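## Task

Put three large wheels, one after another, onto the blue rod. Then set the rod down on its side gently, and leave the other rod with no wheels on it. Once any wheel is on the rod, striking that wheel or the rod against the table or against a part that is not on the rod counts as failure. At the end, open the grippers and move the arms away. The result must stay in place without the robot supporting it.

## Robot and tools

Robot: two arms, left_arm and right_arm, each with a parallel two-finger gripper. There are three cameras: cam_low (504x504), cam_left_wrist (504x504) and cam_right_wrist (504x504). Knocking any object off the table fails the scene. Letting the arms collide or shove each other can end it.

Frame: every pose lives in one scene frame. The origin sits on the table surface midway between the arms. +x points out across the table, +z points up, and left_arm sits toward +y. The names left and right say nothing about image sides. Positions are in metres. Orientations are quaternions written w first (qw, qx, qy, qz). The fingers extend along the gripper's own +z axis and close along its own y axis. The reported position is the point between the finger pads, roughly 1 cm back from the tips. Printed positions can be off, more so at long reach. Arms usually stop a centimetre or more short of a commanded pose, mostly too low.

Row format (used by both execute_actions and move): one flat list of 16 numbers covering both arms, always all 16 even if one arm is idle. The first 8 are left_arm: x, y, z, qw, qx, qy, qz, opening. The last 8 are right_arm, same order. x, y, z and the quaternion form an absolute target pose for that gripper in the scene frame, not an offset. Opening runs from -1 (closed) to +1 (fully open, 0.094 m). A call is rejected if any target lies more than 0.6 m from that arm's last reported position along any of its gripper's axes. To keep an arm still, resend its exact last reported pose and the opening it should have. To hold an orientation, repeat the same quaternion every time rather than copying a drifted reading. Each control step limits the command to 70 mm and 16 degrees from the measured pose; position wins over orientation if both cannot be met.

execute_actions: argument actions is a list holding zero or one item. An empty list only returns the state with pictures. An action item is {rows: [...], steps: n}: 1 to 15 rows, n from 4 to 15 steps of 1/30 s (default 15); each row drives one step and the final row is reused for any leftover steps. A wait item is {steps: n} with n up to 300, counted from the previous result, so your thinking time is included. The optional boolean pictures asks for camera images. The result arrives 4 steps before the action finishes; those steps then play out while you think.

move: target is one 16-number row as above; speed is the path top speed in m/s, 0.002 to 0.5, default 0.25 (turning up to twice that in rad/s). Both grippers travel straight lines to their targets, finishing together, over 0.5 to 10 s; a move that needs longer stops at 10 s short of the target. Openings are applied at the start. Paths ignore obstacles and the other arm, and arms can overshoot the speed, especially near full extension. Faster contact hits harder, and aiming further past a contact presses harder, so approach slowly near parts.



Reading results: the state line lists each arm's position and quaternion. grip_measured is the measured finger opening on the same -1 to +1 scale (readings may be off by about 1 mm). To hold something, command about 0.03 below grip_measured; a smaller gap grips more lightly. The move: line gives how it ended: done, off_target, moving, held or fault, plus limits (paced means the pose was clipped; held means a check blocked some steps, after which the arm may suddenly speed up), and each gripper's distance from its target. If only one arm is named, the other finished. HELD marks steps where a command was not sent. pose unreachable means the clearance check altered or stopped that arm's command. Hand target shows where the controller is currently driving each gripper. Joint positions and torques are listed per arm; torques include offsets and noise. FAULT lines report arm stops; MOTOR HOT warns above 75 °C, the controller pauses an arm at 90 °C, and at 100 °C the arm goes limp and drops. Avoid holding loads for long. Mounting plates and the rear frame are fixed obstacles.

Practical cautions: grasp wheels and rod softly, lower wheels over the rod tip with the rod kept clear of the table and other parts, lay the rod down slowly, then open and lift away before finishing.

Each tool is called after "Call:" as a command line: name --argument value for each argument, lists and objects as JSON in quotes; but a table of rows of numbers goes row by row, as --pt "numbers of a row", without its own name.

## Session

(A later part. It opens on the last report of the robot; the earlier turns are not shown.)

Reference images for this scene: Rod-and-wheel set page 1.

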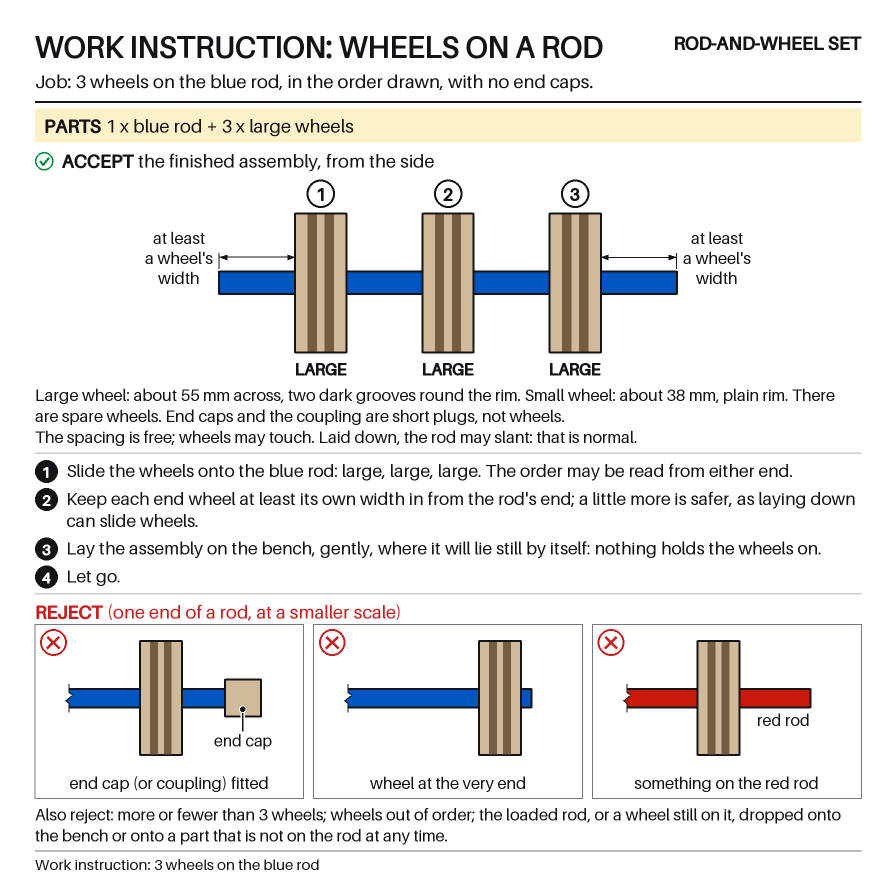

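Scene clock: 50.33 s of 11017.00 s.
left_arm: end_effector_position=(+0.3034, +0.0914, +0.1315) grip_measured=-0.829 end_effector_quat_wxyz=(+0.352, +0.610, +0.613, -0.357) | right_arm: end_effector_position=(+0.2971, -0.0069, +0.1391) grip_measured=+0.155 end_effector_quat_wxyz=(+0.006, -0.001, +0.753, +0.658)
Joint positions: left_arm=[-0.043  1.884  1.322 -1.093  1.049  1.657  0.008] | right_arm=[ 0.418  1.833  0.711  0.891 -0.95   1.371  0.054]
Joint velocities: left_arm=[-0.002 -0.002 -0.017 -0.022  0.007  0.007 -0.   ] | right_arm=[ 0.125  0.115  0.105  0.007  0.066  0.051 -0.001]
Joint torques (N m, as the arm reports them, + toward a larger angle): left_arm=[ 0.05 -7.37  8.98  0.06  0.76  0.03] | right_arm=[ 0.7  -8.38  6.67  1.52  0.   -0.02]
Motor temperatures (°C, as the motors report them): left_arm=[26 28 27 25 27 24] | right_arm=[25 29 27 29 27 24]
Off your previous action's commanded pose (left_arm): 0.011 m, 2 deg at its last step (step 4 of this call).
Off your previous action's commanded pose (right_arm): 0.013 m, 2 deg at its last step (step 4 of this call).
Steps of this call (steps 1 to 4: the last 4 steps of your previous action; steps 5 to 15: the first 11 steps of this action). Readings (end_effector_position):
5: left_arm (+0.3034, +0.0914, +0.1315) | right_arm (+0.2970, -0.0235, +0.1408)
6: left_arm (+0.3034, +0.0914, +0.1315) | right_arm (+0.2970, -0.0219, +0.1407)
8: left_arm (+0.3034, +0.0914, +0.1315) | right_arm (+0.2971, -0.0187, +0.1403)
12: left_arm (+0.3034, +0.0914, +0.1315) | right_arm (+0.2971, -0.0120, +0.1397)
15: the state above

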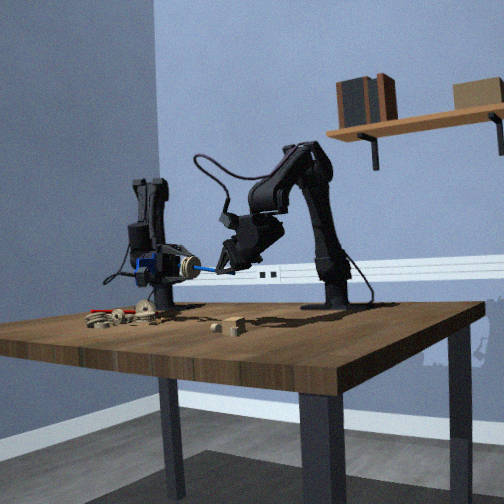

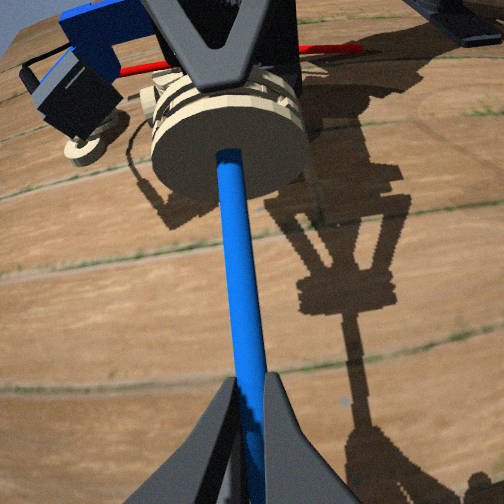

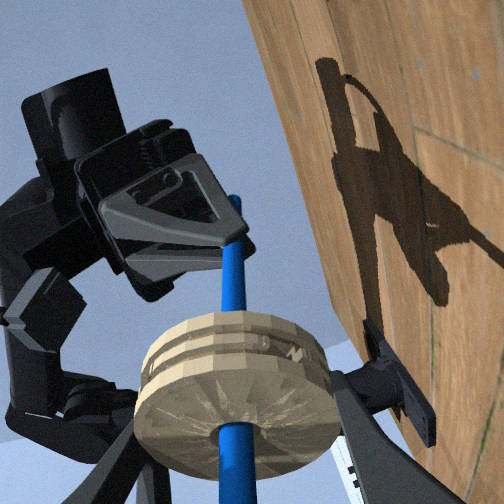

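Call:
execute_actions --actions '[{"rows":[ [0.310,0.089,0.140,0.3642,0.6061,0.6061,-0.3642,-0.868, 0.3035,0.008,0.1447,0.0202,-0.0084,0.7466,0.6654,0.14], [0.310,0.089,0.140,0.3642,0.6061,0.6061,-0.3642,-0.868, 0.3035,0.008,0.1447,0.0202,-0.0084,0.7466,0.6654,0.155], [0.310,0.089,0.140,0.3642,0.6061,0.6061,-0.3642,-0.868, 0.3035,0.008,0.1447,0.0202,-0.0084,0.7466,0.6654,0.17], [0.310,0.089,0.140,0.3642,0.6061,0.6061,-0.3642,-0.868, 0.3035,0.008,0.1447,0.0202,-0.0084,0.7466,0.6654,0.185], [0.310,0.089,0.140,0.3642,0.6061,0.6061,-0.3642,-0.868, 0.3035,0.008,0.1447,0.0202,-0.0084,0.7466,0.6654,0.205], [0.310,0.089,0.140,0.3642,0.6061,0.6061,-0.3642,-0.868, 0.3035,0.008,0.1447,0.0202,-0.0084,0.7466,0.6654,0.23], [0.310,0.089,0.140,0.3642,0.6061,0.6061,-0.3642,-0.868, 0.3035,0.008,0.1447,0.0202,-0.0084,0.7466,0.6654,0.27], [0.310,0.089,0.140,0.3642,0.6061,0.6061,-0.3642,-0.868, 0.303,0.007,0.144,0.0202,-0.0084,0.7466,0.6654,0.34], [0.310,0.089,0.140,0.3642,0.6061,0.6061,-0.3642,-0.868, 0.302,0.005,0.143,0.0202,-0.0084,0.7466,0.6654,0.43], [0.310,0.089,0.140,0.3642,0.6061,0.6061,-0.3642,-0.868, 0.301,0.003,0.142,0.0202,-0.0084,0.7466,0.6654,0.53], [0.310,0.089,0.140,0.3642,0.6061,0.6061,-0.3642,-0.868, 0.300,0.001,0.141,0.0202,-0.0084,0.7466,0.6654,0.63], [0.310,0.089,0.140,0.3642,0.6061,0.6061,-0.3642,-0.868, 0.299,-0.002,0.140,0.0202,-0.0084,0.7466,0.6654,0.72], [0.310,0.089,0.140,0.3642,0.6061,0.6061,-0.3642,-0.868, 0.298,-0.006,0.140,0.0202,-0.0084,0.7466,0.6654,0.72], [0.310,0.089,0.140,0.3642,0.6061,0.6061,-0.3642,-0.868, 0.298,-0.011,0.140,0.0202,-0.0084,0.7466,0.6654,0.72], [0.310,0.089,0.140,0.3642,0.6061,0.6061,-0.3642,-0.868, 0.298,-0.017,0.1405,0.0202,-0.0084,0.7466,0.6654,0.72] ],"steps":15}]'

Call:
execute_actions --actions '[{"rows":[ [0.310,0.089,0.140,0.3642,0.6061,0.6061,-0.3642,-0.868, 0.298,-0.023,0.141,0.0202,-0.0084,0.7466,0.6654,0.72], [0.310,0.089,0.140,0.3642,0.6061,0.6061,-0.3642,-0.868, 0.298,-0.030,0.1415,0.0202,-0.0084,0.7466,0.6654,0.72], [0.310,0.089,0.140,0.3642,0.6061,0.6061,-0.3642,-0.868, 0.298,-0.037,0.142,0.0202,-0.0084,0.7466,0.6654,0.72], [0.310,0.089,0.140,0.3642,0.6061,0.6061,-0.3642,-0.868, 0.298,-0.044,0.143,0.0202,-0.0084,0.7466,0.6654,0.72], [0.310,0.089,0.140,0.3642,0.6061,0.6061,-0.3642,-0.868, 0.298,-0.051,0.144,0.0202,-0.0084,0.7466,0.6654,0.72], [0.310,0.089,0.140,0.3642,0.6061,0.6061,-0.3642,-0.868, 0.298,-0.058,0.145,0.0202,-0.0084,0.7466,0.6654,0.72], [0.310,0.089,0.140,0.3642,0.6061,0.6061,-0.3642,-0.868, 0.298,-0.065,0.146,0.0202,-0.0084,0.7466,0.6654,0.72], [0.310,0.089,0.140,0.3642,0.6061,0.6061,-0.3642,-0.868, 0.298,-0.071,0.147,0.0202,-0.0084,0.7466,0.6654,0.72], [0.310,0.089,0.140,0.3642,0.6061,0.6061,-0.3642,-0.868, 0.298,-0.076,0.148,0.0202,-0.0084,0.7466,0.6654,0.72], [0.310,0.089,0.140,0.3642,0.6061,0.6061,-0.3642,-0.868, 0.298,-0.080,0.148,0.0202,-0.0084,0.7466,0.6654,0.72] ],"steps":11}]'

Call:
move --target '[0.310,0.089,0.140,0.3642,0.6061,0.6061,-0.3642,-0.868, 0.445,-0.228,0.075,-0.1349,0.6941,0.6941,0.1349,0.49]' --speed 0.4

Scene clock: 52.37 s of 11017.00 s.
left_arm: end_effector_position=(+0.3034, +0.0914, +0.1315) grip_measured=-0.829 end_effector_quat_wxyz=(+0.352, +0.610, +0.613, -0.357) | right_arm: end_effector_position=(+0.2992, +0.0012, +0.1388) grip_measured=+0.577 end_effector_quat_wxyz=(+0.012, +0.000, +0.751, +0.660)
Joint positions: left_arm=[-0.043  1.884  1.322 -1.093  1.049  1.657  0.008] | right_arm=[ 0.438  1.854  0.728  0.911 -0.921  1.381  0.074]
Joint velocities: left_arm=[-0.007  0.002  0.002  0.007 -0.11   0.081 -0.001] | right_arm=[-0.002 -0.007 -0.002  0.125 -0.007  0.022  0.104]
Joint torques (N m, as the arm reports them, + toward a larger angle): left_arm=[ 0.04 -7.37  8.98  0.06  0.77  0.02] | right_arm=[-0.22 -9.44  4.82  1.52 -0.16 -0.04]
Motor temperatures (°C, as the motors report them): left_arm=[26 28 27 25 27 24] | right_arm=[25 29 27 29 27 24]
Off your previous action's commanded pose (left_arm): 0.011 m, 2 deg at its last step (step 4 of this call).
Off your previous action's commanded pose (right_arm): 0.013 m, 2 deg at its last step (step 4 of this call).
Steps of this call (steps 1 to 4: the last 4 steps of your previous action; steps 5 to 50: nothing new was sent; steps 51 to 61: the first 11 steps of this action). Readings (end_effector_position):
51: left_arm (+0.3034, +0.0914, +0.1315) | right_arm (+0.2988, +0.0010, +0.1370)
52: left_arm (+0.3034, +0.0914, +0.1315) | right_arm (+0.2989, +0.0010, +0.1371)
54: left_arm (+0.3034, +0.0914, +0.1315) | right_arm (+0.2989, +0.0010, +0.1371)
58: left_arm (+0.3034, +0.0914, +0.1315) | right_arm (+0.2989, +0.0011, +0.1375)
61: the state above

Scene clock: 52.73 s of 11017.00 s.
left_arm: end_effector_position=(+0.3034, +0.0914, +0.1315) grip_measured=-0.829 end_effector_quat_wxyz=(+0.352, +0.610, +0.613, -0.357) | right_arm: end_effector_position=(+0.3073, -0.0459, +0.1377) grip_measured=+0.718 end_effector_quat_wxyz=(+0.023, +0.017, +0.749, +0.662)
Joint positions: left_arm=[-0.043  1.884  1.322 -1.093  1.049  1.657  0.008] | right_arm=[ 0.308  1.787  0.627  0.927 -1.011  1.36   0.081]
Joint velocities: left_arm=[ 0.002  0.002 -0.017 -0.051 -0.007 -0.051  0.001] | right_arm=[-0.628 -0.413 -0.344 -0.066 -0.476 -0.154  0.   ]
Joint torques (N m, as the arm reports them, + toward a larger angle): left_arm=[ 0.05 -7.37  8.99  0.05  0.75  0.03] | right_arm=[ -0.63 -11.3    4.13   1.25  -0.19  -0.1 ]
Motor temperatures (°C, as the motors report them): left_arm=[26 28 27 25 27 24] | right_arm=[25 29 27 30 27 24]
Off your previous action's commanded pose (left_arm): 0.011 m, 2 deg at its last step (step 4 of this call).
Off your previous action's commanded pose (right_arm): 0.015 m, 1 deg at its last step (step 4 of this call).
Steps of this call (steps 1 to 4: the last 4 steps of your previous action; steps 5 to 11: the first 7 steps of this action). Readings (end_effector_position):
5: left_arm (+0.3034, +0.0914, +0.1315) | right_arm (+0.3000, -0.0056, +0.1386)
6: left_arm (+0.3034, +0.0914, +0.1315) | right_arm (+0.3005, -0.0107, +0.1370)
8: left_arm (+0.3034, +0.0914, +0.1315) | right_arm (+0.3027, -0.0239, +0.1351)
11: the state above

Scene clock: 56.43 s of 11017.00 s.
left_arm: end_effector_position=(+0.3032, +0.0924, +0.1298) grip_measured=-0.829 end_effector_quat_wxyz=(+0.348, +0.612, +0.615, -0.354) | right_arm: end_effector_position=(+0.4460, -0.2200, +0.0759) grip_measured=+0.492 end_effector_quat_wxyz=(-0.142, +0.688, +0.696, +0.150)
Joint positions: left_arm=[-0.043  1.884  1.322 -1.093  1.038  1.657  0.008] | right_arm=[-0.012  2.13   1.756 -1.113 -0.409  1.747  0.07 ]
Joint velocities: left_arm=[-0.002  0.012 -0.002  0.022 -0.007 -0.037 -0.001] | right_arm=[ 0.002  0.012 -0.002 -0.022 -0.007  0.081  0.001]
Joint torques (N m, as the arm reports them, + toward a larger angle): left_arm=[ 0.06 -7.41  8.98  0.06  0.84  0.02] | right_arm=[ -0.65 -12.3    7.68  -0.08  -0.09   0.1 ]
Motor temperatures (°C, as the motors report them): left_arm=[26 28 27 25 27 24] | right_arm=[25 29 27 29 27 24]
Hand target (left_arm): +0.310, +0.089, +0.140; +0.364, +0.606, +0.607, -0.363
Hand target (right_arm): +0.447, -0.226, +0.075; -0.143, +0.696, +0.690, +0.139
Off your previous action's commanded pose (left_arm): 0.011 m, 2 deg at its last step (step 4 of this call).
Off your previous action's commanded pose (right_arm): 0.017 m, 3 deg at its last step (step 4 of this call).
Off the commanded pose (left_arm): 0.013 m, 2 deg.
Off the commanded pose (right_arm): 0.008 m, 2 deg.
Kept back: nothing.
move: off_target (left_arm)

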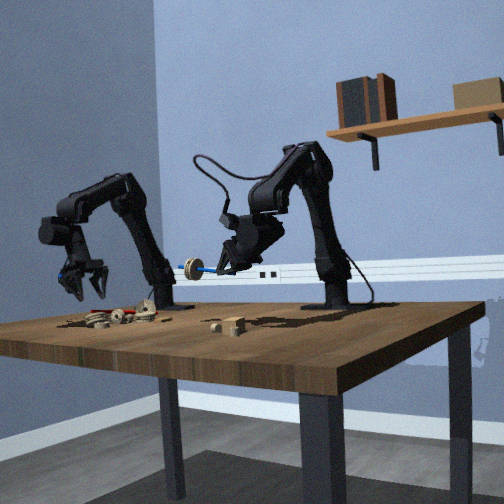

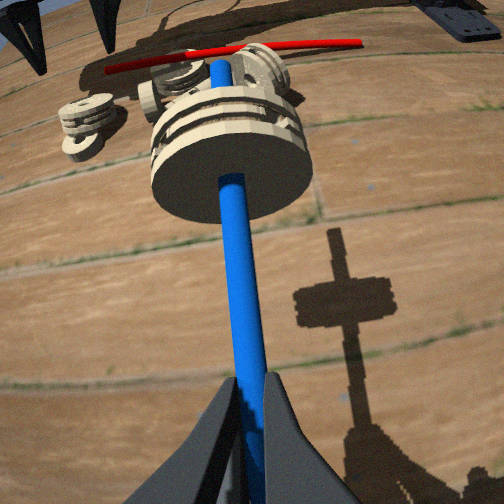

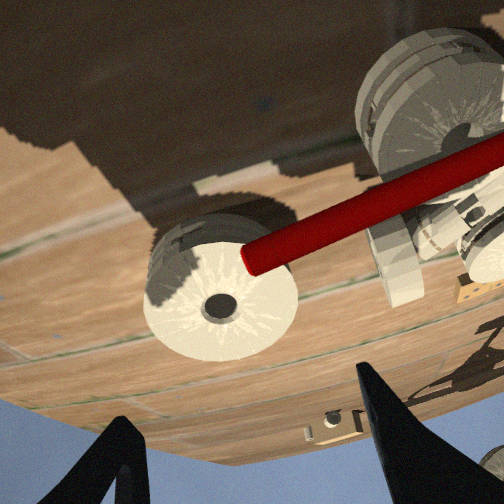

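Call:
execute_actions --actions '[{"rows":[ [0.310,0.089,0.140,0.3642,0.6061,0.6061,-0.3642,-0.868, 0.446,-0.224,0.073,-0.1330,0.6945,0.6945,0.1330,0.49], [0.310,0.089,0.140,0.3642,0.6061,0.6061,-0.3642,-0.868, 0.447,-0.220,0.071,-0.1310,0.6949,0.6949,0.1310,0.49], [0.310,0.089,0.140,0.3642,0.6061,0.6061,-0.3642,-0.868, 0.448,-0.217,0.069,-0.1288,0.6953,0.6953,0.1288,0.49], [0.310,0.089,0.140,0.3642,0.6061,0.6061,-0.3642,-0.868, 0.449,-0.2145,0.0665,-0.1288,0.6953,0.6953,0.1288,0.49], [0.310,0.089,0.140,0.3642,0.6061,0.6061,-0.3642,-0.868, 0.450,-0.212,0.064,-0.1288,0.6953,0.6953,0.1288,0.49], [0.310,0.089,0.140,0.3642,0.6061,0.6061,-0.3642,-0.868, 0.451,-0.210,0.0615,-0.1288,0.6953,0.6953,0.1288,0.49], [0.310,0.089,0.140,0.3642,0.6061,0.6061,-0.3642,-0.868, 0.452,-0.208,0.059,-0.1288,0.6953,0.6953,0.1288,0.49], [0.310,0.089,0.140,0.3642,0.6061,0.6061,-0.3642,-0.868, 0.453,-0.2065,0.0565,-0.1288,0.6953,0.6953,0.1288,0.49], [0.310,0.089,0.140,0.3642,0.6061,0.6061,-0.3642,-0.868, 0.454,-0.205,0.054,-0.1288,0.6953,0.6953,0.1288,0.49], [0.310,0.089,0.140,0.3642,0.6061,0.6061,-0.3642,-0.868, 0.4545,-0.2035,0.0515,-0.1288,0.6953,0.6953,0.1288,0.49], [0.310,0.089,0.140,0.3642,0.6061,0.6061,-0.3642,-0.868, 0.455,-0.202,0.049,-0.1288,0.6953,0.6953,0.1288,0.49], [0.310,0.089,0.140,0.3642,0.6061,0.6061,-0.3642,-0.868, 0.455,-0.201,0.047,-0.1288,0.6953,0.6953,0.1288,0.49], [0.310,0.089,0.140,0.3642,0.6061,0.6061,-0.3642,-0.868, 0.455,-0.200,0.045,-0.1288,0.6953,0.6953,0.1288,0.49], [0.310,0.089,0.140,0.3642,0.6061,0.6061,-0.3642,-0.868, 0.455,-0.1995,0.0435,-0.1288,0.6953,0.6953,0.1288,0.49], [0.310,0.089,0.140,0.3642,0.6061,0.6061,-0.3642,-0.868, 0.455,-0.199,0.0425,-0.1288,0.6953,0.6953,0.1288,0.49] ],"steps":15}]'

Call:
execute_actions --actions '[{"steps":12}]' --pictures true

Scene clock: 58.07 s of 11017.00 s.
left_arm: end_effector_position=(+0.3032, +0.0924, +0.1299) grip_measured=-0.829 end_effector_quat_wxyz=(+0.348, +0.612, +0.615, -0.354) | right_arm: end_effector_position=(+0.4429, -0.2071, +0.0537) grip_measured=+0.492 end_effector_quat_wxyz=(-0.142, +0.692, +0.697, +0.124)
Joint positions: left_arm=[-0.043  1.884  1.322 -1.093  1.038  1.657  0.008] | right_arm=[ 0.031  2.179  1.756 -1.092 -0.375  1.789  0.07 ]
Joint velocities: left_arm=[-0.027  0.012  0.007 -0.037  0.007 -0.022 -0.   ] | right_arm=[ 0.11   0.232 -0.002  0.271  0.037  0.139 -0.001]
Joint torques (N m, as the arm reports them, + toward a larger angle): left_arm=[ 0.05 -7.4   8.97  0.06  0.84  0.03] | right_arm=[  0.44 -13.11   7.52   0.22  -0.03   0.02]
Motor temperatures (°C, as the motors report them): left_arm=[26 28 27 25 27 24] | right_arm=[25 29 27 29 27 24]
Steps of this call (steps 1 to 38: nothing new was sent; steps 39 to 49: the first 11 steps of this action). Readings (end_effector_position):
39: left_arm (+0.3032, +0.0924, +0.1298) | right_arm (+0.4456, -0.2207, +0.0756)
40: left_arm (+0.3032, +0.0924, +0.1299) | right_arm (+0.4457, -0.2213, +0.0753)
42: left_arm (+0.3032, +0.0924, +0.1299) | right_arm (+0.4453, -0.2213, +0.0735)
46: left_arm (+0.3032, +0.0924, +0.1299) | right_arm (+0.4433, -0.2136, +0.0640)
49: the state above

Scene clock: 58.47 s of 11017.00 s.
left_arm: end_effector_position=(+0.3032, +0.0924, +0.1299) grip_measured=-0.829 end_effector_quat_wxyz=(+0.348, +0.612, +0.615, -0.354) | right_arm: end_effector_position=(+0.4496, -0.2014, +0.0431) grip_measured=+0.492 end_effector_quat_wxyz=(-0.137, +0.695, +0.695, +0.127)
Joint positions: left_arm=[-0.043  1.884  1.322 -1.093  1.038  1.657  0.008] | right_arm=[ 0.043  2.206  1.756 -1.048 -0.369  1.81   0.07 ]
Joint velocities: left_arm=[-0.002 -0.012 -0.002 -0.022  0.095  0.007  0.001] | right_arm=[-0.007 -0.007 -0.032  0.007 -0.037  0.037  0.001]
Joint torques (N m, as the arm reports them, + toward a larger angle): left_arm=[ 0.07 -7.39  8.99  0.06  0.85  0.02] | right_arm=[  0.62 -13.75   6.68   0.22  -0.09   0.12]
Motor temperatures (°C, as the motors report them): left_arm=[26 28 27 25 27 24] | right_arm=[25 29 27 29 27 24]
Hand target (left_arm): +0.310, +0.089, +0.140; +0.365, +0.606, +0.607, -0.363
Hand target (right_arm): +0.454, -0.199, +0.042; -0.129, +0.695, +0.695, +0.128
Off the commanded pose (left_arm): 0.013 m, 2 deg.
Off the commanded pose (right_arm): 0.006 m, 1 deg.
Kept back: nothing.
Steps of this call (steps 1 to 4: the last 4 steps of your previous action; steps 5 to 12: nothing new was sent). Readings (end_effector_position):
1: left_arm (+0.3032, +0.0924, +0.1299) | right_arm (+0.4432, -0.2055, +0.0506)
2: left_arm (+0.3032, +0.0924, +0.1299) | right_arm (+0.4438, -0.2043, +0.0479)
4: left_arm (+0.3032, +0.0924, +0.1299) | right_arm (+0.4452, -0.2025, +0.0443)
8: left_arm (+0.3032, +0.0924, +0.1299) | right_arm (+0.4482, -0.2016, +0.0430)
12: the state above

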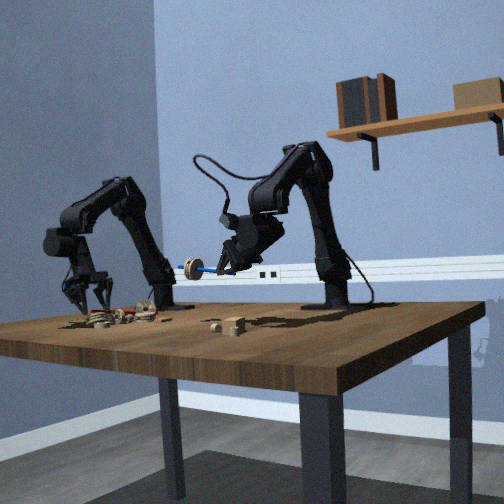

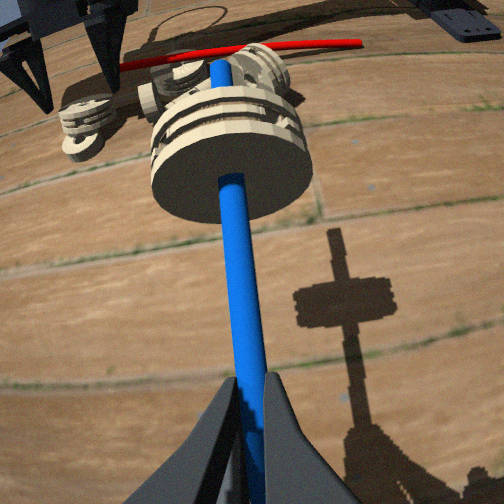

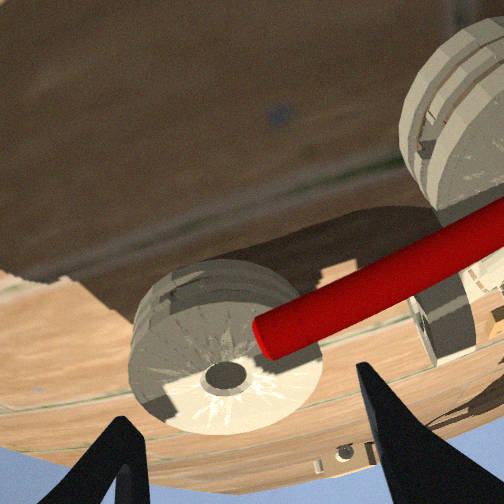

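Call:
execute_actions --actions '[{"rows":[ [0.310,0.089,0.140,0.3642,0.6061,0.6061,-0.3642,-0.868, 0.4555,-0.1986,0.041,-0.1288,0.6953,0.6953,0.1288,0.49], [0.310,0.089,0.140,0.3642,0.6061,0.6061,-0.3642,-0.868, 0.456,-0.1982,0.0393,-0.1288,0.6953,0.6953,0.1288,0.49], [0.310,0.089,0.140,0.3642,0.6061,0.6061,-0.3642,-0.868, 0.4565,-0.1978,0.0376,-0.1288,0.6953,0.6953,0.1288,0.49], [0.310,0.089,0.140,0.3642,0.6061,0.6061,-0.3642,-0.868, 0.457,-0.1974,0.036,-0.1288,0.6953,0.6953,0.1288,0.49], [0.310,0.089,0.140,0.3642,0.6061,0.6061,-0.3642,-0.868, 0.4573,-0.197,0.0344,-0.1288,0.6953,0.6953,0.1288,0.49], [0.310,0.089,0.140,0.3642,0.6061,0.6061,-0.3642,-0.868, 0.4576,-0.1966,0.0328,-0.1288,0.6953,0.6953,0.1288,0.49], [0.310,0.089,0.140,0.3642,0.6061,0.6061,-0.3642,-0.868, 0.4578,-0.1962,0.0312,-0.1288,0.6953,0.6953,0.1288,0.49], [0.310,0.089,0.140,0.3642,0.6061,0.6061,-0.3642,-0.868, 0.458,-0.1958,0.0296,-0.1288,0.6953,0.6953,0.1288,0.49], [0.310,0.089,0.140,0.3642,0.6061,0.6061,-0.3642,-0.868, 0.458,-0.1954,0.028,-0.1288,0.6953,0.6953,0.1288,0.49], [0.310,0.089,0.140,0.3642,0.6061,0.6061,-0.3642,-0.868, 0.458,-0.195,0.0265,-0.1288,0.6953,0.6953,0.1288,0.49], [0.310,0.089,0.140,0.3642,0.6061,0.6061,-0.3642,-0.868, 0.458,-0.1946,0.025,-0.1288,0.6953,0.6953,0.1288,0.49], [0.310,0.089,0.140,0.3642,0.6061,0.6061,-0.3642,-0.868, 0.458,-0.1942,0.024,-0.1288,0.6953,0.6953,0.1288,0.49], [0.310,0.089,0.140,0.3642,0.6061,0.6061,-0.3642,-0.868, 0.458,-0.194,0.023,-0.1288,0.6953,0.6953,0.1288,0.49] ],"steps":15}]'

Call:
execute_actions --actions '[{"steps":10}]' --pictures true

Scene clock: 60.23 s of 11017.00 s.
left_arm: end_effector_position=(+0.3032, +0.0924, +0.1299) grip_measured=-0.829 end_effector_quat_wxyz=(+0.348, +0.612, +0.615, -0.354) | right_arm: end_effector_position=(+0.4563, -0.1993, +0.0343) grip_measured=+0.492 end_effector_quat_wxyz=(-0.133, +0.695, +0.694, +0.133)
Joint positions: left_arm=[-0.043  1.884  1.322 -1.093  1.038  1.657  0.008] | right_arm=[ 0.045  2.228  1.756 -1.01  -0.367  1.818  0.07 ]
Joint velocities: left_arm=[ 0.027  0.007 -0.007  0.066  0.007 -0.037  0.001] | right_arm=[ 0.012  0.095 -0.007  0.168  0.037  0.095  0.   ]
Joint torques (N m, as the arm reports them, + toward a larger angle): left_arm=[ 0.06 -7.38  8.98  0.05  0.84  0.03] | right_arm=[  0.96 -13.45   5.43   0.24  -0.11   0.1 ]
Motor temperatures (°C, as the motors report them): left_arm=[26 28 27 25 27 24] | right_arm=[25 29 27 29 27 24]
Steps of this call (steps 1 to 42: nothing new was sent; steps 43 to 53: the first 11 steps of this action). Readings (end_effector_position):
43: left_arm (+0.3032, +0.0924, +0.1299) | right_arm (+0.4505, -0.2013, +0.0431)
44: left_arm (+0.3032, +0.0924, +0.1299) | right_arm (+0.4508, -0.2013, +0.0431)
46: left_arm (+0.3032, +0.0924, +0.1299) | right_arm (+0.4517, -0.2011, +0.0428)
50: left_arm (+0.3032, +0.0924, +0.1299) | right_arm (+0.4543, -0.2005, +0.0388)
53: the state above

Scene clock: 60.57 s of 11017.00 s.
left_arm: end_effector_position=(+0.3032, +0.0924, +0.1299) grip_measured=-0.829 end_effector_quat_wxyz=(+0.348, +0.612, +0.615, -0.354) | right_arm: end_effector_position=(+0.4595, -0.1955, +0.0308) grip_measured=+0.492 end_effector_quat_wxyz=(-0.130, +0.693, +0.695, +0.137)
Joint positions: left_arm=[-0.043  1.884  1.322 -1.093  1.038  1.657  0.008] | right_arm=[ 0.052  2.237  1.756 -0.988 -0.367  1.822  0.07 ]
Joint velocities: left_arm=[-0.012  0.002 -0.017  0.007  0.022 -0.066 -0.001] | right_arm=[ 0.002 -0.002  0.002  0.007  0.007  0.007 -0.   ]
Joint torques (N m, as the arm reports them, + toward a larger angle): left_arm=[ 0.07 -7.39  8.97  0.06  0.84  0.02] | right_arm=[  0.67 -13.6    5.43   0.27  -0.08   0.07]
Motor temperatures (°C, as the motors report them): left_arm=[26 28 27 25 27 24] | right_arm=[25 29 27 29 27 24]
Hand target (left_arm): +0.310, +0.089, +0.140; +0.364, +0.606, +0.607, -0.363
Hand target (right_arm): +0.457, -0.194, +0.023; -0.129, +0.695, +0.695, +0.129
Off the commanded pose (left_arm): 0.013 m, 2 deg.
Off the commanded pose (right_arm): 0.008 m, 1 deg.
Kept back: nothing.
Steps of this call (steps 1 to 4: the last 4 steps of your previous action; steps 5 to 10: nothing new was sent). Readings (end_effector_position):
1: left_arm (+0.3032, +0.0924, +0.1299) | right_arm (+0.4568, -0.1988, +0.0330)
2: left_arm (+0.3032, +0.0924, +0.1299) | right_arm (+0.4574, -0.1979, +0.0320)
4: left_arm (+0.3032, +0.0924, +0.1299) | right_arm (+0.4581, -0.1965, +0.0308)
8: left_arm (+0.3032, +0.0924, +0.1299) | right_arm (+0.4592, -0.1955, +0.0308)
10: the state above

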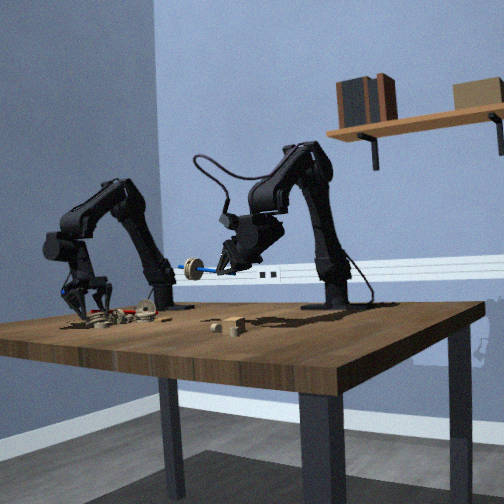

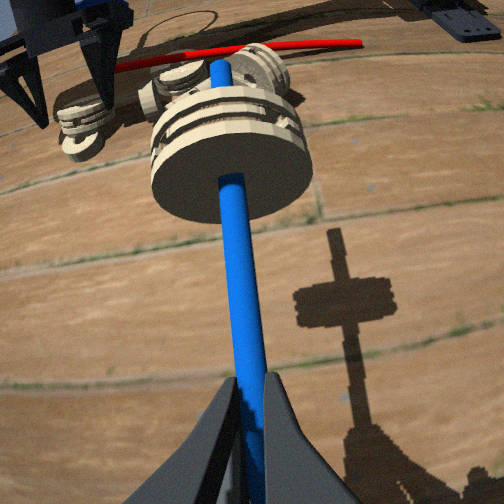

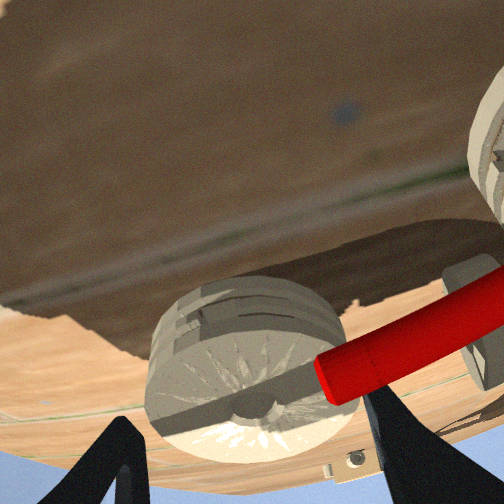

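Call:
execute_actions --actions '[{"rows":[ [0.310,0.089,0.140,0.3642,0.6061,0.6061,-0.3642,-0.868, 0.4564,-0.1944,0.0213,-0.1303,0.6958,0.695,0.1263,0.49], [0.310,0.089,0.140,0.3642,0.6061,0.6061,-0.3642,-0.868, 0.4548,-0.1948,0.0197,-0.1319,0.6962,0.6947,0.1238,0.49], [0.310,0.089,0.140,0.3642,0.6061,0.6061,-0.3642,-0.868, 0.4531,-0.1951,0.018,-0.1334,0.6967,0.6945,0.1212,0.49], [0.310,0.089,0.140,0.3642,0.6061,0.6061,-0.3642,-0.868, 0.4515,-0.1955,0.0164,-0.135,0.6971,0.6942,0.1187,0.49], [0.310,0.089,0.140,0.3642,0.6061,0.6061,-0.3642,-0.868, 0.4499,-0.1959,0.0147,-0.1365,0.6976,0.6939,0.1162,0.49] ],"steps":15}]' --pictures true

Scene clock: 61.43 s of 11017.00 s.
left_arm: end_effector_position=(+0.3032, +0.0924, +0.1299) grip_measured=-0.829 end_effector_quat_wxyz=(+0.348, +0.612, +0.615, -0.354) | right_arm: end_effector_position=(+0.4563, -0.1962, +0.0270) grip_measured=+0.492 end_effector_quat_wxyz=(-0.133, +0.695, +0.694, +0.133)
Joint positions: left_arm=[-0.043  1.884  1.322 -1.093  1.038  1.657  0.008] | right_arm=[ 0.052  2.237  1.742 -0.984 -0.367  1.823  0.07 ]
Joint velocities: left_arm=[-0.007 -0.002  0.002 -0.007  0.066 -0.037 -0.   ] | right_arm=[ 0.007 -0.007  0.022 -0.051 -0.051 -0.066  0.   ]
Joint torques (N m, as the arm reports them, + toward a larger angle): left_arm=[ 0.06 -7.4   8.98  0.06  0.84  0.03] | right_arm=[  0.5  -13.24   4.65   0.21  -0.1    0.08]
Motor temperatures (°C, as the motors report them): left_arm=[26 28 27 25 27 24] | right_arm=[25 29 27 29 27 24]
Steps of this call (steps 1 to 15: nothing new was sent; steps 16 to 26: the first 11 steps of this action). Readings (end_effector_position):
16: left_arm (+0.3032, +0.0924, +0.1299) | right_arm (+0.4600, -0.1954, +0.0308)
17: left_arm (+0.3032, +0.0924, +0.1299) | right_arm (+0.4600, -0.1954, +0.0308)
19: left_arm (+0.3032, +0.0924, +0.1299) | right_arm (+0.4600, -0.1954, +0.0308)
23: left_arm (+0.3032, +0.0924, +0.1299) | right_arm (+0.4575, -0.1959, +0.0281)
26: the state above

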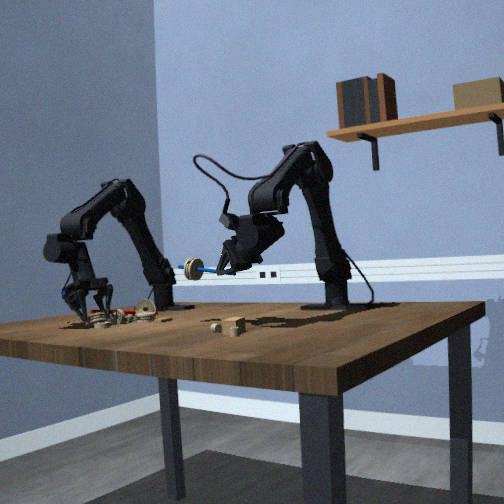

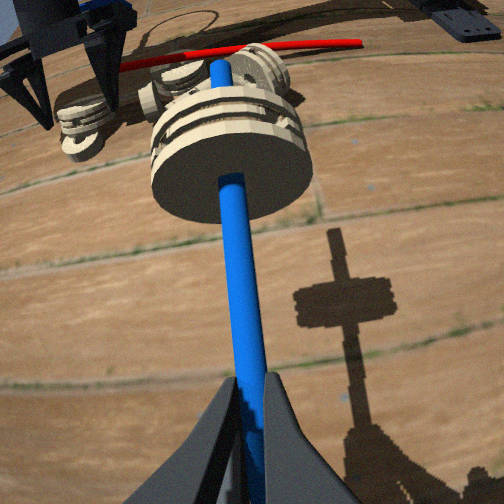

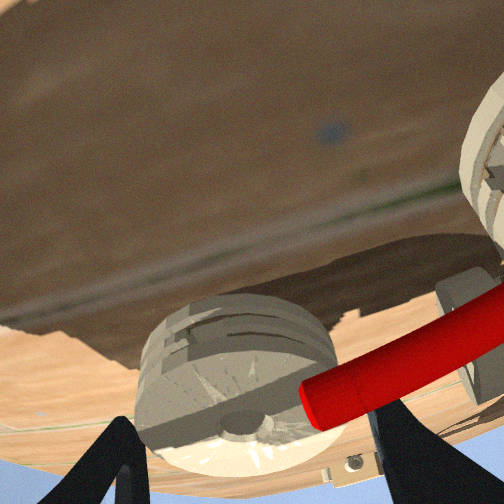

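Call:
execute_actions --actions '[{"rows":[ [0.310,0.089,0.140,0.3642,0.6061,0.6061,-0.3642,-0.868, 0.4488,-0.1962,0.0136,-0.1375,0.6979,0.6937,0.1145,0.46], [0.310,0.089,0.140,0.3642,0.6061,0.6061,-0.3642,-0.868, 0.4477,-0.1964,0.0124,-0.1386,0.6982,0.6935,0.1128,0.43], [0.310,0.089,0.140,0.3642,0.6061,0.6061,-0.3642,-0.868, 0.4477,-0.1964,0.0124,-0.1386,0.6982,0.6935,0.1128,0.40], [0.310,0.089,0.140,0.3642,0.6061,0.6061,-0.3642,-0.868, 0.4477,-0.1964,0.0124,-0.1386,0.6982,0.6935,0.1128,0.37], [0.310,0.089,0.140,0.3642,0.6061,0.6061,-0.3642,-0.868, 0.4477,-0.1964,0.0124,-0.1386,0.6982,0.6935,0.1128,0.34], [0.310,0.089,0.140,0.3642,0.6061,0.6061,-0.3642,-0.868, 0.4477,-0.1964,0.0124,-0.1386,0.6982,0.6935,0.1128,0.31], [0.310,0.089,0.140,0.3642,0.6061,0.6061,-0.3642,-0.868, 0.4477,-0.1964,0.0124,-0.1386,0.6982,0.6935,0.1128,0.28], [0.310,0.089,0.140,0.3642,0.6061,0.6061,-0.3642,-0.868, 0.4477,-0.1964,0.0124,-0.1386,0.6982,0.6935,0.1128,0.255], [0.310,0.089,0.140,0.3642,0.6061,0.6061,-0.3642,-0.868, 0.4477,-0.1964,0.0124,-0.1386,0.6982,0.6935,0.1128,0.23], [0.310,0.089,0.140,0.3642,0.6061,0.6061,-0.3642,-0.868, 0.4477,-0.1964,0.0124,-0.1386,0.6982,0.6935,0.1128,0.205], [0.310,0.089,0.140,0.3642,0.6061,0.6061,-0.3642,-0.868, 0.4477,-0.1964,0.0124,-0.1386,0.6982,0.6935,0.1128,0.185], [0.310,0.089,0.140,0.3642,0.6061,0.6061,-0.3642,-0.868, 0.4477,-0.1964,0.0124,-0.1386,0.6982,0.6935,0.1128,0.165], [0.310,0.089,0.140,0.3642,0.6061,0.6061,-0.3642,-0.868, 0.4477,-0.1964,0.0124,-0.1386,0.6982,0.6935,0.1128,0.15], [0.310,0.089,0.140,0.3642,0.6061,0.6061,-0.3642,-0.868, 0.4477,-0.1964,0.0124,-0.1386,0.6982,0.6935,0.1128,0.135], [0.310,0.089,0.140,0.3642,0.6061,0.6061,-0.3642,-0.868, 0.4477,-0.1964,0.0124,-0.1386,0.6982,0.6935,0.1128,0.12] ],"steps":15}]'

Call:
execute_actions --actions '[{"steps":7}]' --pictures true

Scene clock: 62.50 s of 11017.00 s.
left_arm: end_effector_position=(+0.3032, +0.0924, +0.1299) grip_measured=-0.829 end_effector_quat_wxyz=(+0.348, +0.612, +0.615, -0.354) | right_arm: end_effector_position=(+0.4563, -0.1962, +0.0270) grip_measured=+0.197 end_effector_quat_wxyz=(-0.133, +0.695, +0.694, +0.133)
Joint positions: left_arm=[-0.043  1.884  1.322 -1.093  1.038  1.657  0.008] | right_arm=[ 0.052  2.237  1.742 -0.984 -0.367  1.823  0.056]
Joint velocities: left_arm=[-0.022  0.012 -0.017  0.007 -0.095  0.066 -0.001] | right_arm=[-0.027  0.022 -0.002  0.022  0.007  0.037 -0.021]
Joint torques (N m, as the arm reports them, + toward a larger angle): left_arm=[ 0.07 -7.41  8.99  0.05  0.84  0.02] | right_arm=[  0.68 -13.13   4.18   0.22  -0.1    0.08]
Motor temperatures (°C, as the motors report them): left_arm=[26 28 27 25 27 24] | right_arm=[25 30 27 29 27 24]
Off your previous action's commanded pose (left_arm): 0.013 m, 2 deg at its last step (step 4 of this call).
Off your previous action's commanded pose (right_arm): 0.014 m, 2 deg at its last step (step 4 of this call).
Steps of this call (steps 1 to 4: the last 4 steps of your previous action; steps 5 to 21: nothing new was sent; steps 22 to 32: the first 11 steps of this action). Readings (end_effector_position):
22: left_arm (+0.3032, +0.0924, +0.1299) | right_arm (+0.4563, -0.1962, +0.0270)
23: left_arm (+0.3032, +0.0924, +0.1299) | right_arm (+0.4563, -0.1962, +0.0270)
25: left_arm (+0.3032, +0.0924, +0.1299) | right_arm (+0.4563, -0.1962, +0.0270)
29: left_arm (+0.3032, +0.0924, +0.1299) | right_arm (+0.4563, -0.1962, +0.0270)
32: the state above

Scene clock: 62.73 s of 11017.00 s.
left_arm: end_effector_position=(+0.3032, +0.0924, +0.1299) grip_measured=-0.829 end_effector_quat_wxyz=(+0.348, +0.612, +0.615, -0.354) | right_arm: end_effector_position=(+0.4563, -0.1962, +0.0270) grip_measured=+0.137 end_effector_quat_wxyz=(-0.133, +0.695, +0.694, +0.133)
Joint positions: left_arm=[-0.043  1.884  1.322 -1.093  1.038  1.657  0.008] | right_arm=[ 0.052  2.237  1.742 -0.984 -0.367  1.823  0.053]
Joint velocities: left_arm=[ 0.017 -0.002 -0.002 -0.022 -0.066 -0.066  0.   ] | right_arm=[ 0.002  0.012 -0.007 -0.007  0.066 -0.051 -0.001]
Joint torques (N m, as the arm reports them, + toward a larger angle): left_arm=[ 0.07 -7.39  8.99  0.06  0.84  0.03] | right_arm=[  0.69 -13.22   4.06   0.22  -0.11   0.1 ]
Motor temperatures (°C, as the motors report them): left_arm=[26 28 27 25 27 24] | right_arm=[25 30 27 29 27 24]
Hand target (left_arm): +0.310, +0.089, +0.140; +0.364, +0.606, +0.607, -0.363
Hand target (right_arm): +0.447, -0.197, +0.013; -0.139, +0.698, +0.693, +0.113
Off the commanded pose (left_arm): 0.013 m, 2 deg.
Off the commanded pose (right_arm): 0.017 m, 2 deg.
Kept back: nothing.
Steps of this call (steps 1 to 4: the last 4 steps of your previous action; steps 5 to 7: nothing new was sent). Readings (end_effector_position):
1: left_arm (+0.3032, +0.0924, +0.1299) | right_arm (+0.4563, -0.1962, +0.0270)
2: left_arm (+0.3032, +0.0924, +0.1299) | right_arm (+0.4563, -0.1962, +0.0270)
4: left_arm (+0.3032, +0.0924, +0.1299) | right_arm (+0.4563, -0.1962, +0.0270)
7: the state above

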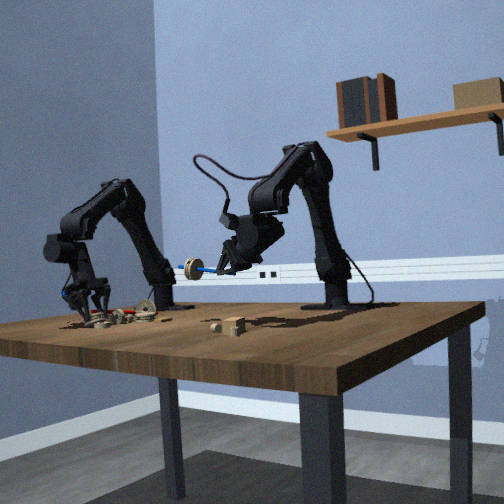

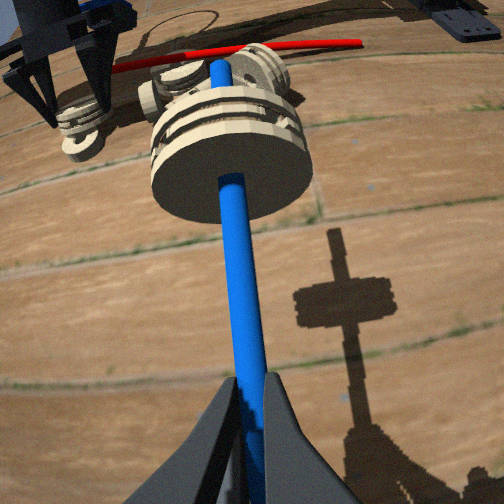

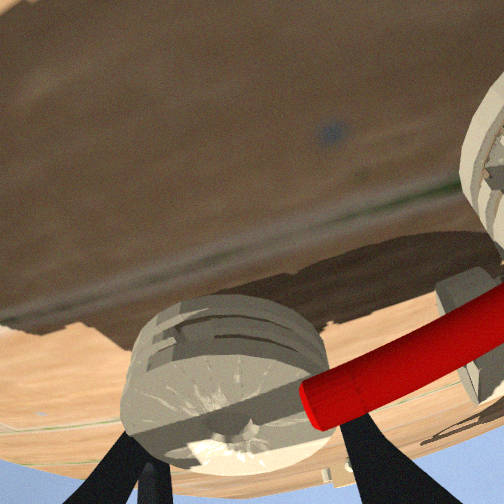

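Call:
execute_actions --actions '[{"rows":[ [0.310,0.089,0.140,0.3642,0.6061,0.6061,-0.3642,-0.868, 0.4499,-0.1959,0.0147,-0.1365,0.6976,0.6939,0.1162,0.15], [0.310,0.089,0.140,0.3642,0.6061,0.6061,-0.3642,-0.868, 0.4499,-0.1959,0.0147,-0.1365,0.6976,0.6939,0.1162,0.19], [0.310,0.089,0.140,0.3642,0.6061,0.6061,-0.3642,-0.868, 0.4499,-0.1959,0.0147,-0.1365,0.6976,0.6939,0.1162,0.24], [0.310,0.089,0.140,0.3642,0.6061,0.6061,-0.3642,-0.868, 0.4499,-0.1975,0.0141,-0.133,0.6983,0.6945,0.1127,0.28], [0.310,0.089,0.140,0.3642,0.6061,0.6061,-0.3642,-0.868, 0.4499,-0.199,0.0135,-0.1295,0.6989,0.695,0.1093,0.30], [0.310,0.089,0.140,0.3642,0.6061,0.6061,-0.3642,-0.868, 0.4499,-0.2006,0.0129,-0.126,0.6996,0.6956,0.1058,0.30] ],"steps":15}]'

Call:
execute_actions --actions '[{"steps":6}]' --pictures true

Scene clock: 64.03 s of 11017.00 s.
left_arm: end_effector_position=(+0.3032, +0.0924, +0.1299) grip_measured=-0.829 end_effector_quat_wxyz=(+0.348, +0.612, +0.615, -0.354) | right_arm: end_effector_position=(+0.4573, -0.1997, +0.0257) grip_measured=+0.298 end_effector_quat_wxyz=(-0.124, +0.697, +0.695, +0.127)
Joint positions: left_arm=[-0.043  1.884  1.322 -1.093  1.038  1.657  0.008] | right_arm=[ 0.052  2.237  1.742 -0.984 -0.345  1.823  0.061]
Joint velocities: left_arm=[ 0.012  0.007  0.007 -0.007 -0.051 -0.051 -0.001] | right_arm=[-0.002 -0.007  0.007 -0.022  0.007 -0.037 -0.   ]
Joint torques (N m, as the arm reports them, + toward a larger angle): left_arm=[ 0.06 -7.39  8.98  0.06  0.84  0.02] | right_arm=[  0.6  -12.94   5.07   0.15  -0.09   0.1 ]
Motor temperatures (°C, as the motors report them): left_arm=[26 28 27 25 27 24] | right_arm=[25 30 27 29 27 24]
Steps of this call (steps 1 to 28: nothing new was sent; steps 29 to 39: the first 11 steps of this action). Readings (end_effector_position):
29: left_arm (+0.3032, +0.0924, +0.1299) | right_arm (+0.4563, -0.1963, +0.0270)
30: left_arm (+0.3032, +0.0924, +0.1299) | right_arm (+0.4563, -0.1963, +0.0270)
32: left_arm (+0.3032, +0.0924, +0.1299) | right_arm (+0.4563, -0.1964, +0.0270)
36: left_arm (+0.3032, +0.0924, +0.1299) | right_arm (+0.4570, -0.1988, +0.0260)
39: the state above

Scene clock: 64.23 s of 11017.00 s.
left_arm: end_effector_position=(+0.3032, +0.0924, +0.1299) grip_measured=-0.829 end_effector_quat_wxyz=(+0.348, +0.612, +0.615, -0.354) | right_arm: end_effector_position=(+0.4575, -0.2005, +0.0254) grip_measured=+0.298 end_effector_quat_wxyz=(-0.122, +0.697, +0.695, +0.126)
Joint positions: left_arm=[-0.043  1.884  1.322 -1.093  1.038  1.657  0.008] | right_arm=[ 0.052  2.237  1.742 -0.984 -0.341  1.823  0.061]
Joint velocities: left_arm=[ 0.002 -0.017 -0.007  0.037  0.022 -0.051  0.   ] | right_arm=[ 0.002  0.002 -0.007 -0.007 -0.022  0.051 -0.   ]
Joint torques (N m, as the arm reports them, + toward a larger angle): left_arm=[ 0.06 -7.38  8.98  0.06  0.84  0.02] | right_arm=[  0.61 -12.96   4.62   0.15  -0.07   0.05]
Motor temperatures (°C, as the motors report them): left_arm=[26 28 27 25 27 24] | right_arm=[25 30 27 29 27 24]
Hand target (left_arm): +0.310, +0.089, +0.140; +0.364, +0.606, +0.607, -0.363
Hand target (right_arm): +0.450, -0.201, +0.013; -0.126, +0.700, +0.695, +0.106
Off the commanded pose (left_arm): 0.013 m, 2 deg.
Off the commanded pose (right_arm): 0.015 m, 2 deg.
Kept back: nothing.
Steps of this call (steps 1 to 4: the last 4 steps of your previous action; steps 5 to 6: nothing new was sent). Readings (end_effector_position):
1: left_arm (+0.3032, +0.0924, +0.1299) | right_arm (+0.4573, -0.1999, +0.0256)
2: left_arm (+0.3032, +0.0924, +0.1299) | right_arm (+0.4574, -0.2001, +0.0255)
4: left_arm (+0.3032, +0.0924, +0.1299) | right_arm (+0.4574, -0.2004, +0.0254)
6: the state above

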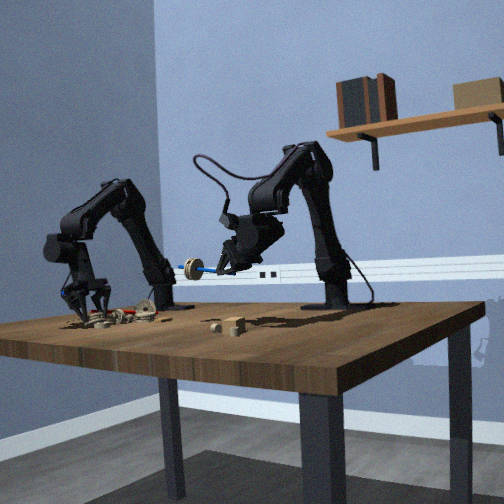

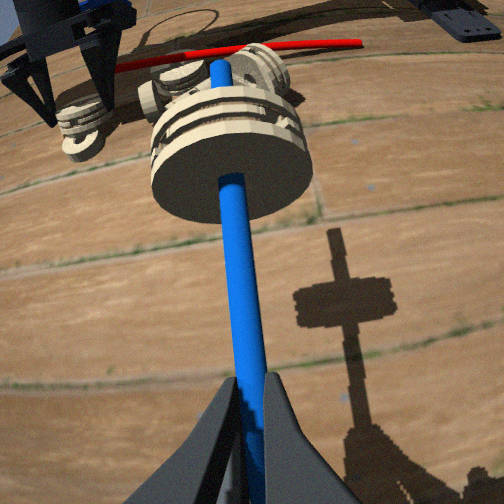

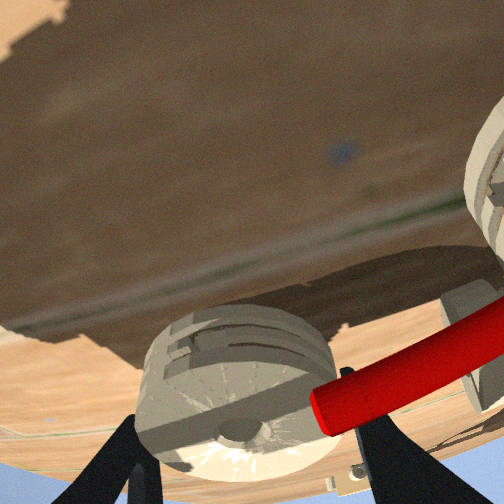

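Call:
execute_actions --actions '[]'

Scene clock: 65.33 s of 11017.00 s.
left_arm: end_effector_position=(+0.3032, +0.0924, +0.1299) grip_measured=-0.829 end_effector_quat_wxyz=(+0.348, +0.612, +0.615, -0.354) | right_arm: end_effector_position=(+0.4575, -0.2007, +0.0253) grip_measured=+0.298 end_effector_quat_wxyz=(-0.121, +0.697, +0.695, +0.126)
Joint positions: left_arm=[-0.043  1.884  1.322 -1.093  1.038  1.657  0.008] | right_arm=[ 0.052  2.237  1.742 -0.984 -0.339  1.823  0.061]
Joint velocities: left_arm=[-0.012 -0.002 -0.012 -0.081 -0.007  0.037 -0.   ] | right_arm=[-0.012 -0.012 -0.022 -0.022 -0.022  0.037 -0.   ]
Joint torques (N m, as the arm reports them, + toward a larger angle): left_arm=[ 0.05 -7.39  8.97  0.06  0.84  0.02] | right_arm=[  0.85 -12.94   4.92   0.1   -0.09   0.07]
Motor temperatures (°C, as the motors report them): left_arm=[26 28 27 25 27 24] | right_arm=[25 30 27 29 27 24]
Hand target (left_arm): +0.310, +0.089, +0.140; +0.364, +0.606, +0.607, -0.363
Hand target (right_arm): +0.450, -0.201, +0.013; -0.126, +0.700, +0.695, +0.106
Off the commanded pose (left_arm): 0.013 m, 2 deg.
Off the commanded pose (right_arm): 0.015 m, 2 deg.
Kept back: nothing.
Steps of this call (steps 1 to 33: nothing new was sent). Readings (end_effector_position):
1: left_arm (+0.3032, +0.0924, +0.1299) | right_arm (+0.4575, -0.2005, +0.0254)
2: left_arm (+0.3032, +0.0924, +0.1299) | right_arm (+0.4575, -0.2005, +0.0254)
4: left_arm (+0.3032, +0.0924, +0.1299) | right_arm (+0.4575, -0.2006, +0.0254)
8: left_arm (+0.3032, +0.0924, +0.1299) | right_arm (+0.4575, -0.2007, +0.0253)
33: the state above

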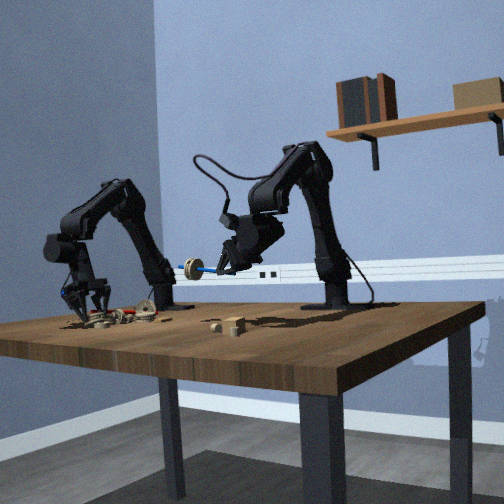

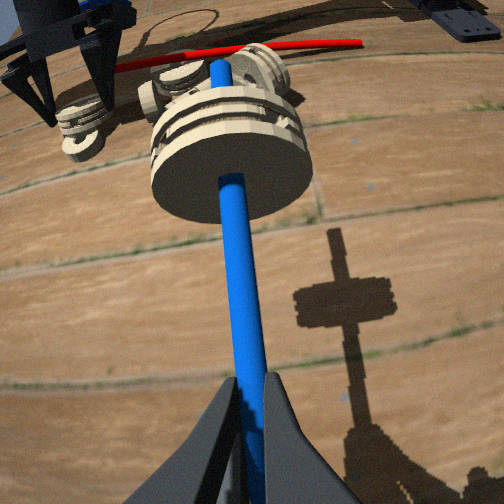

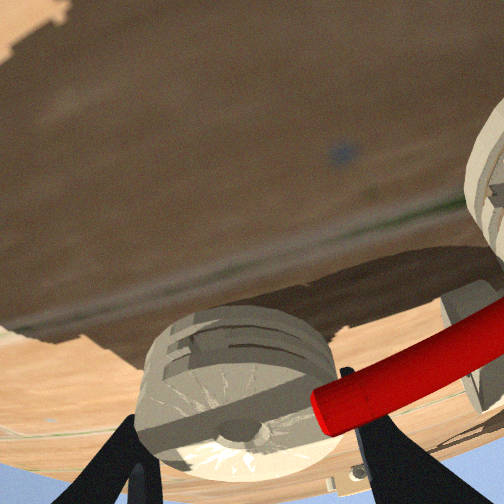

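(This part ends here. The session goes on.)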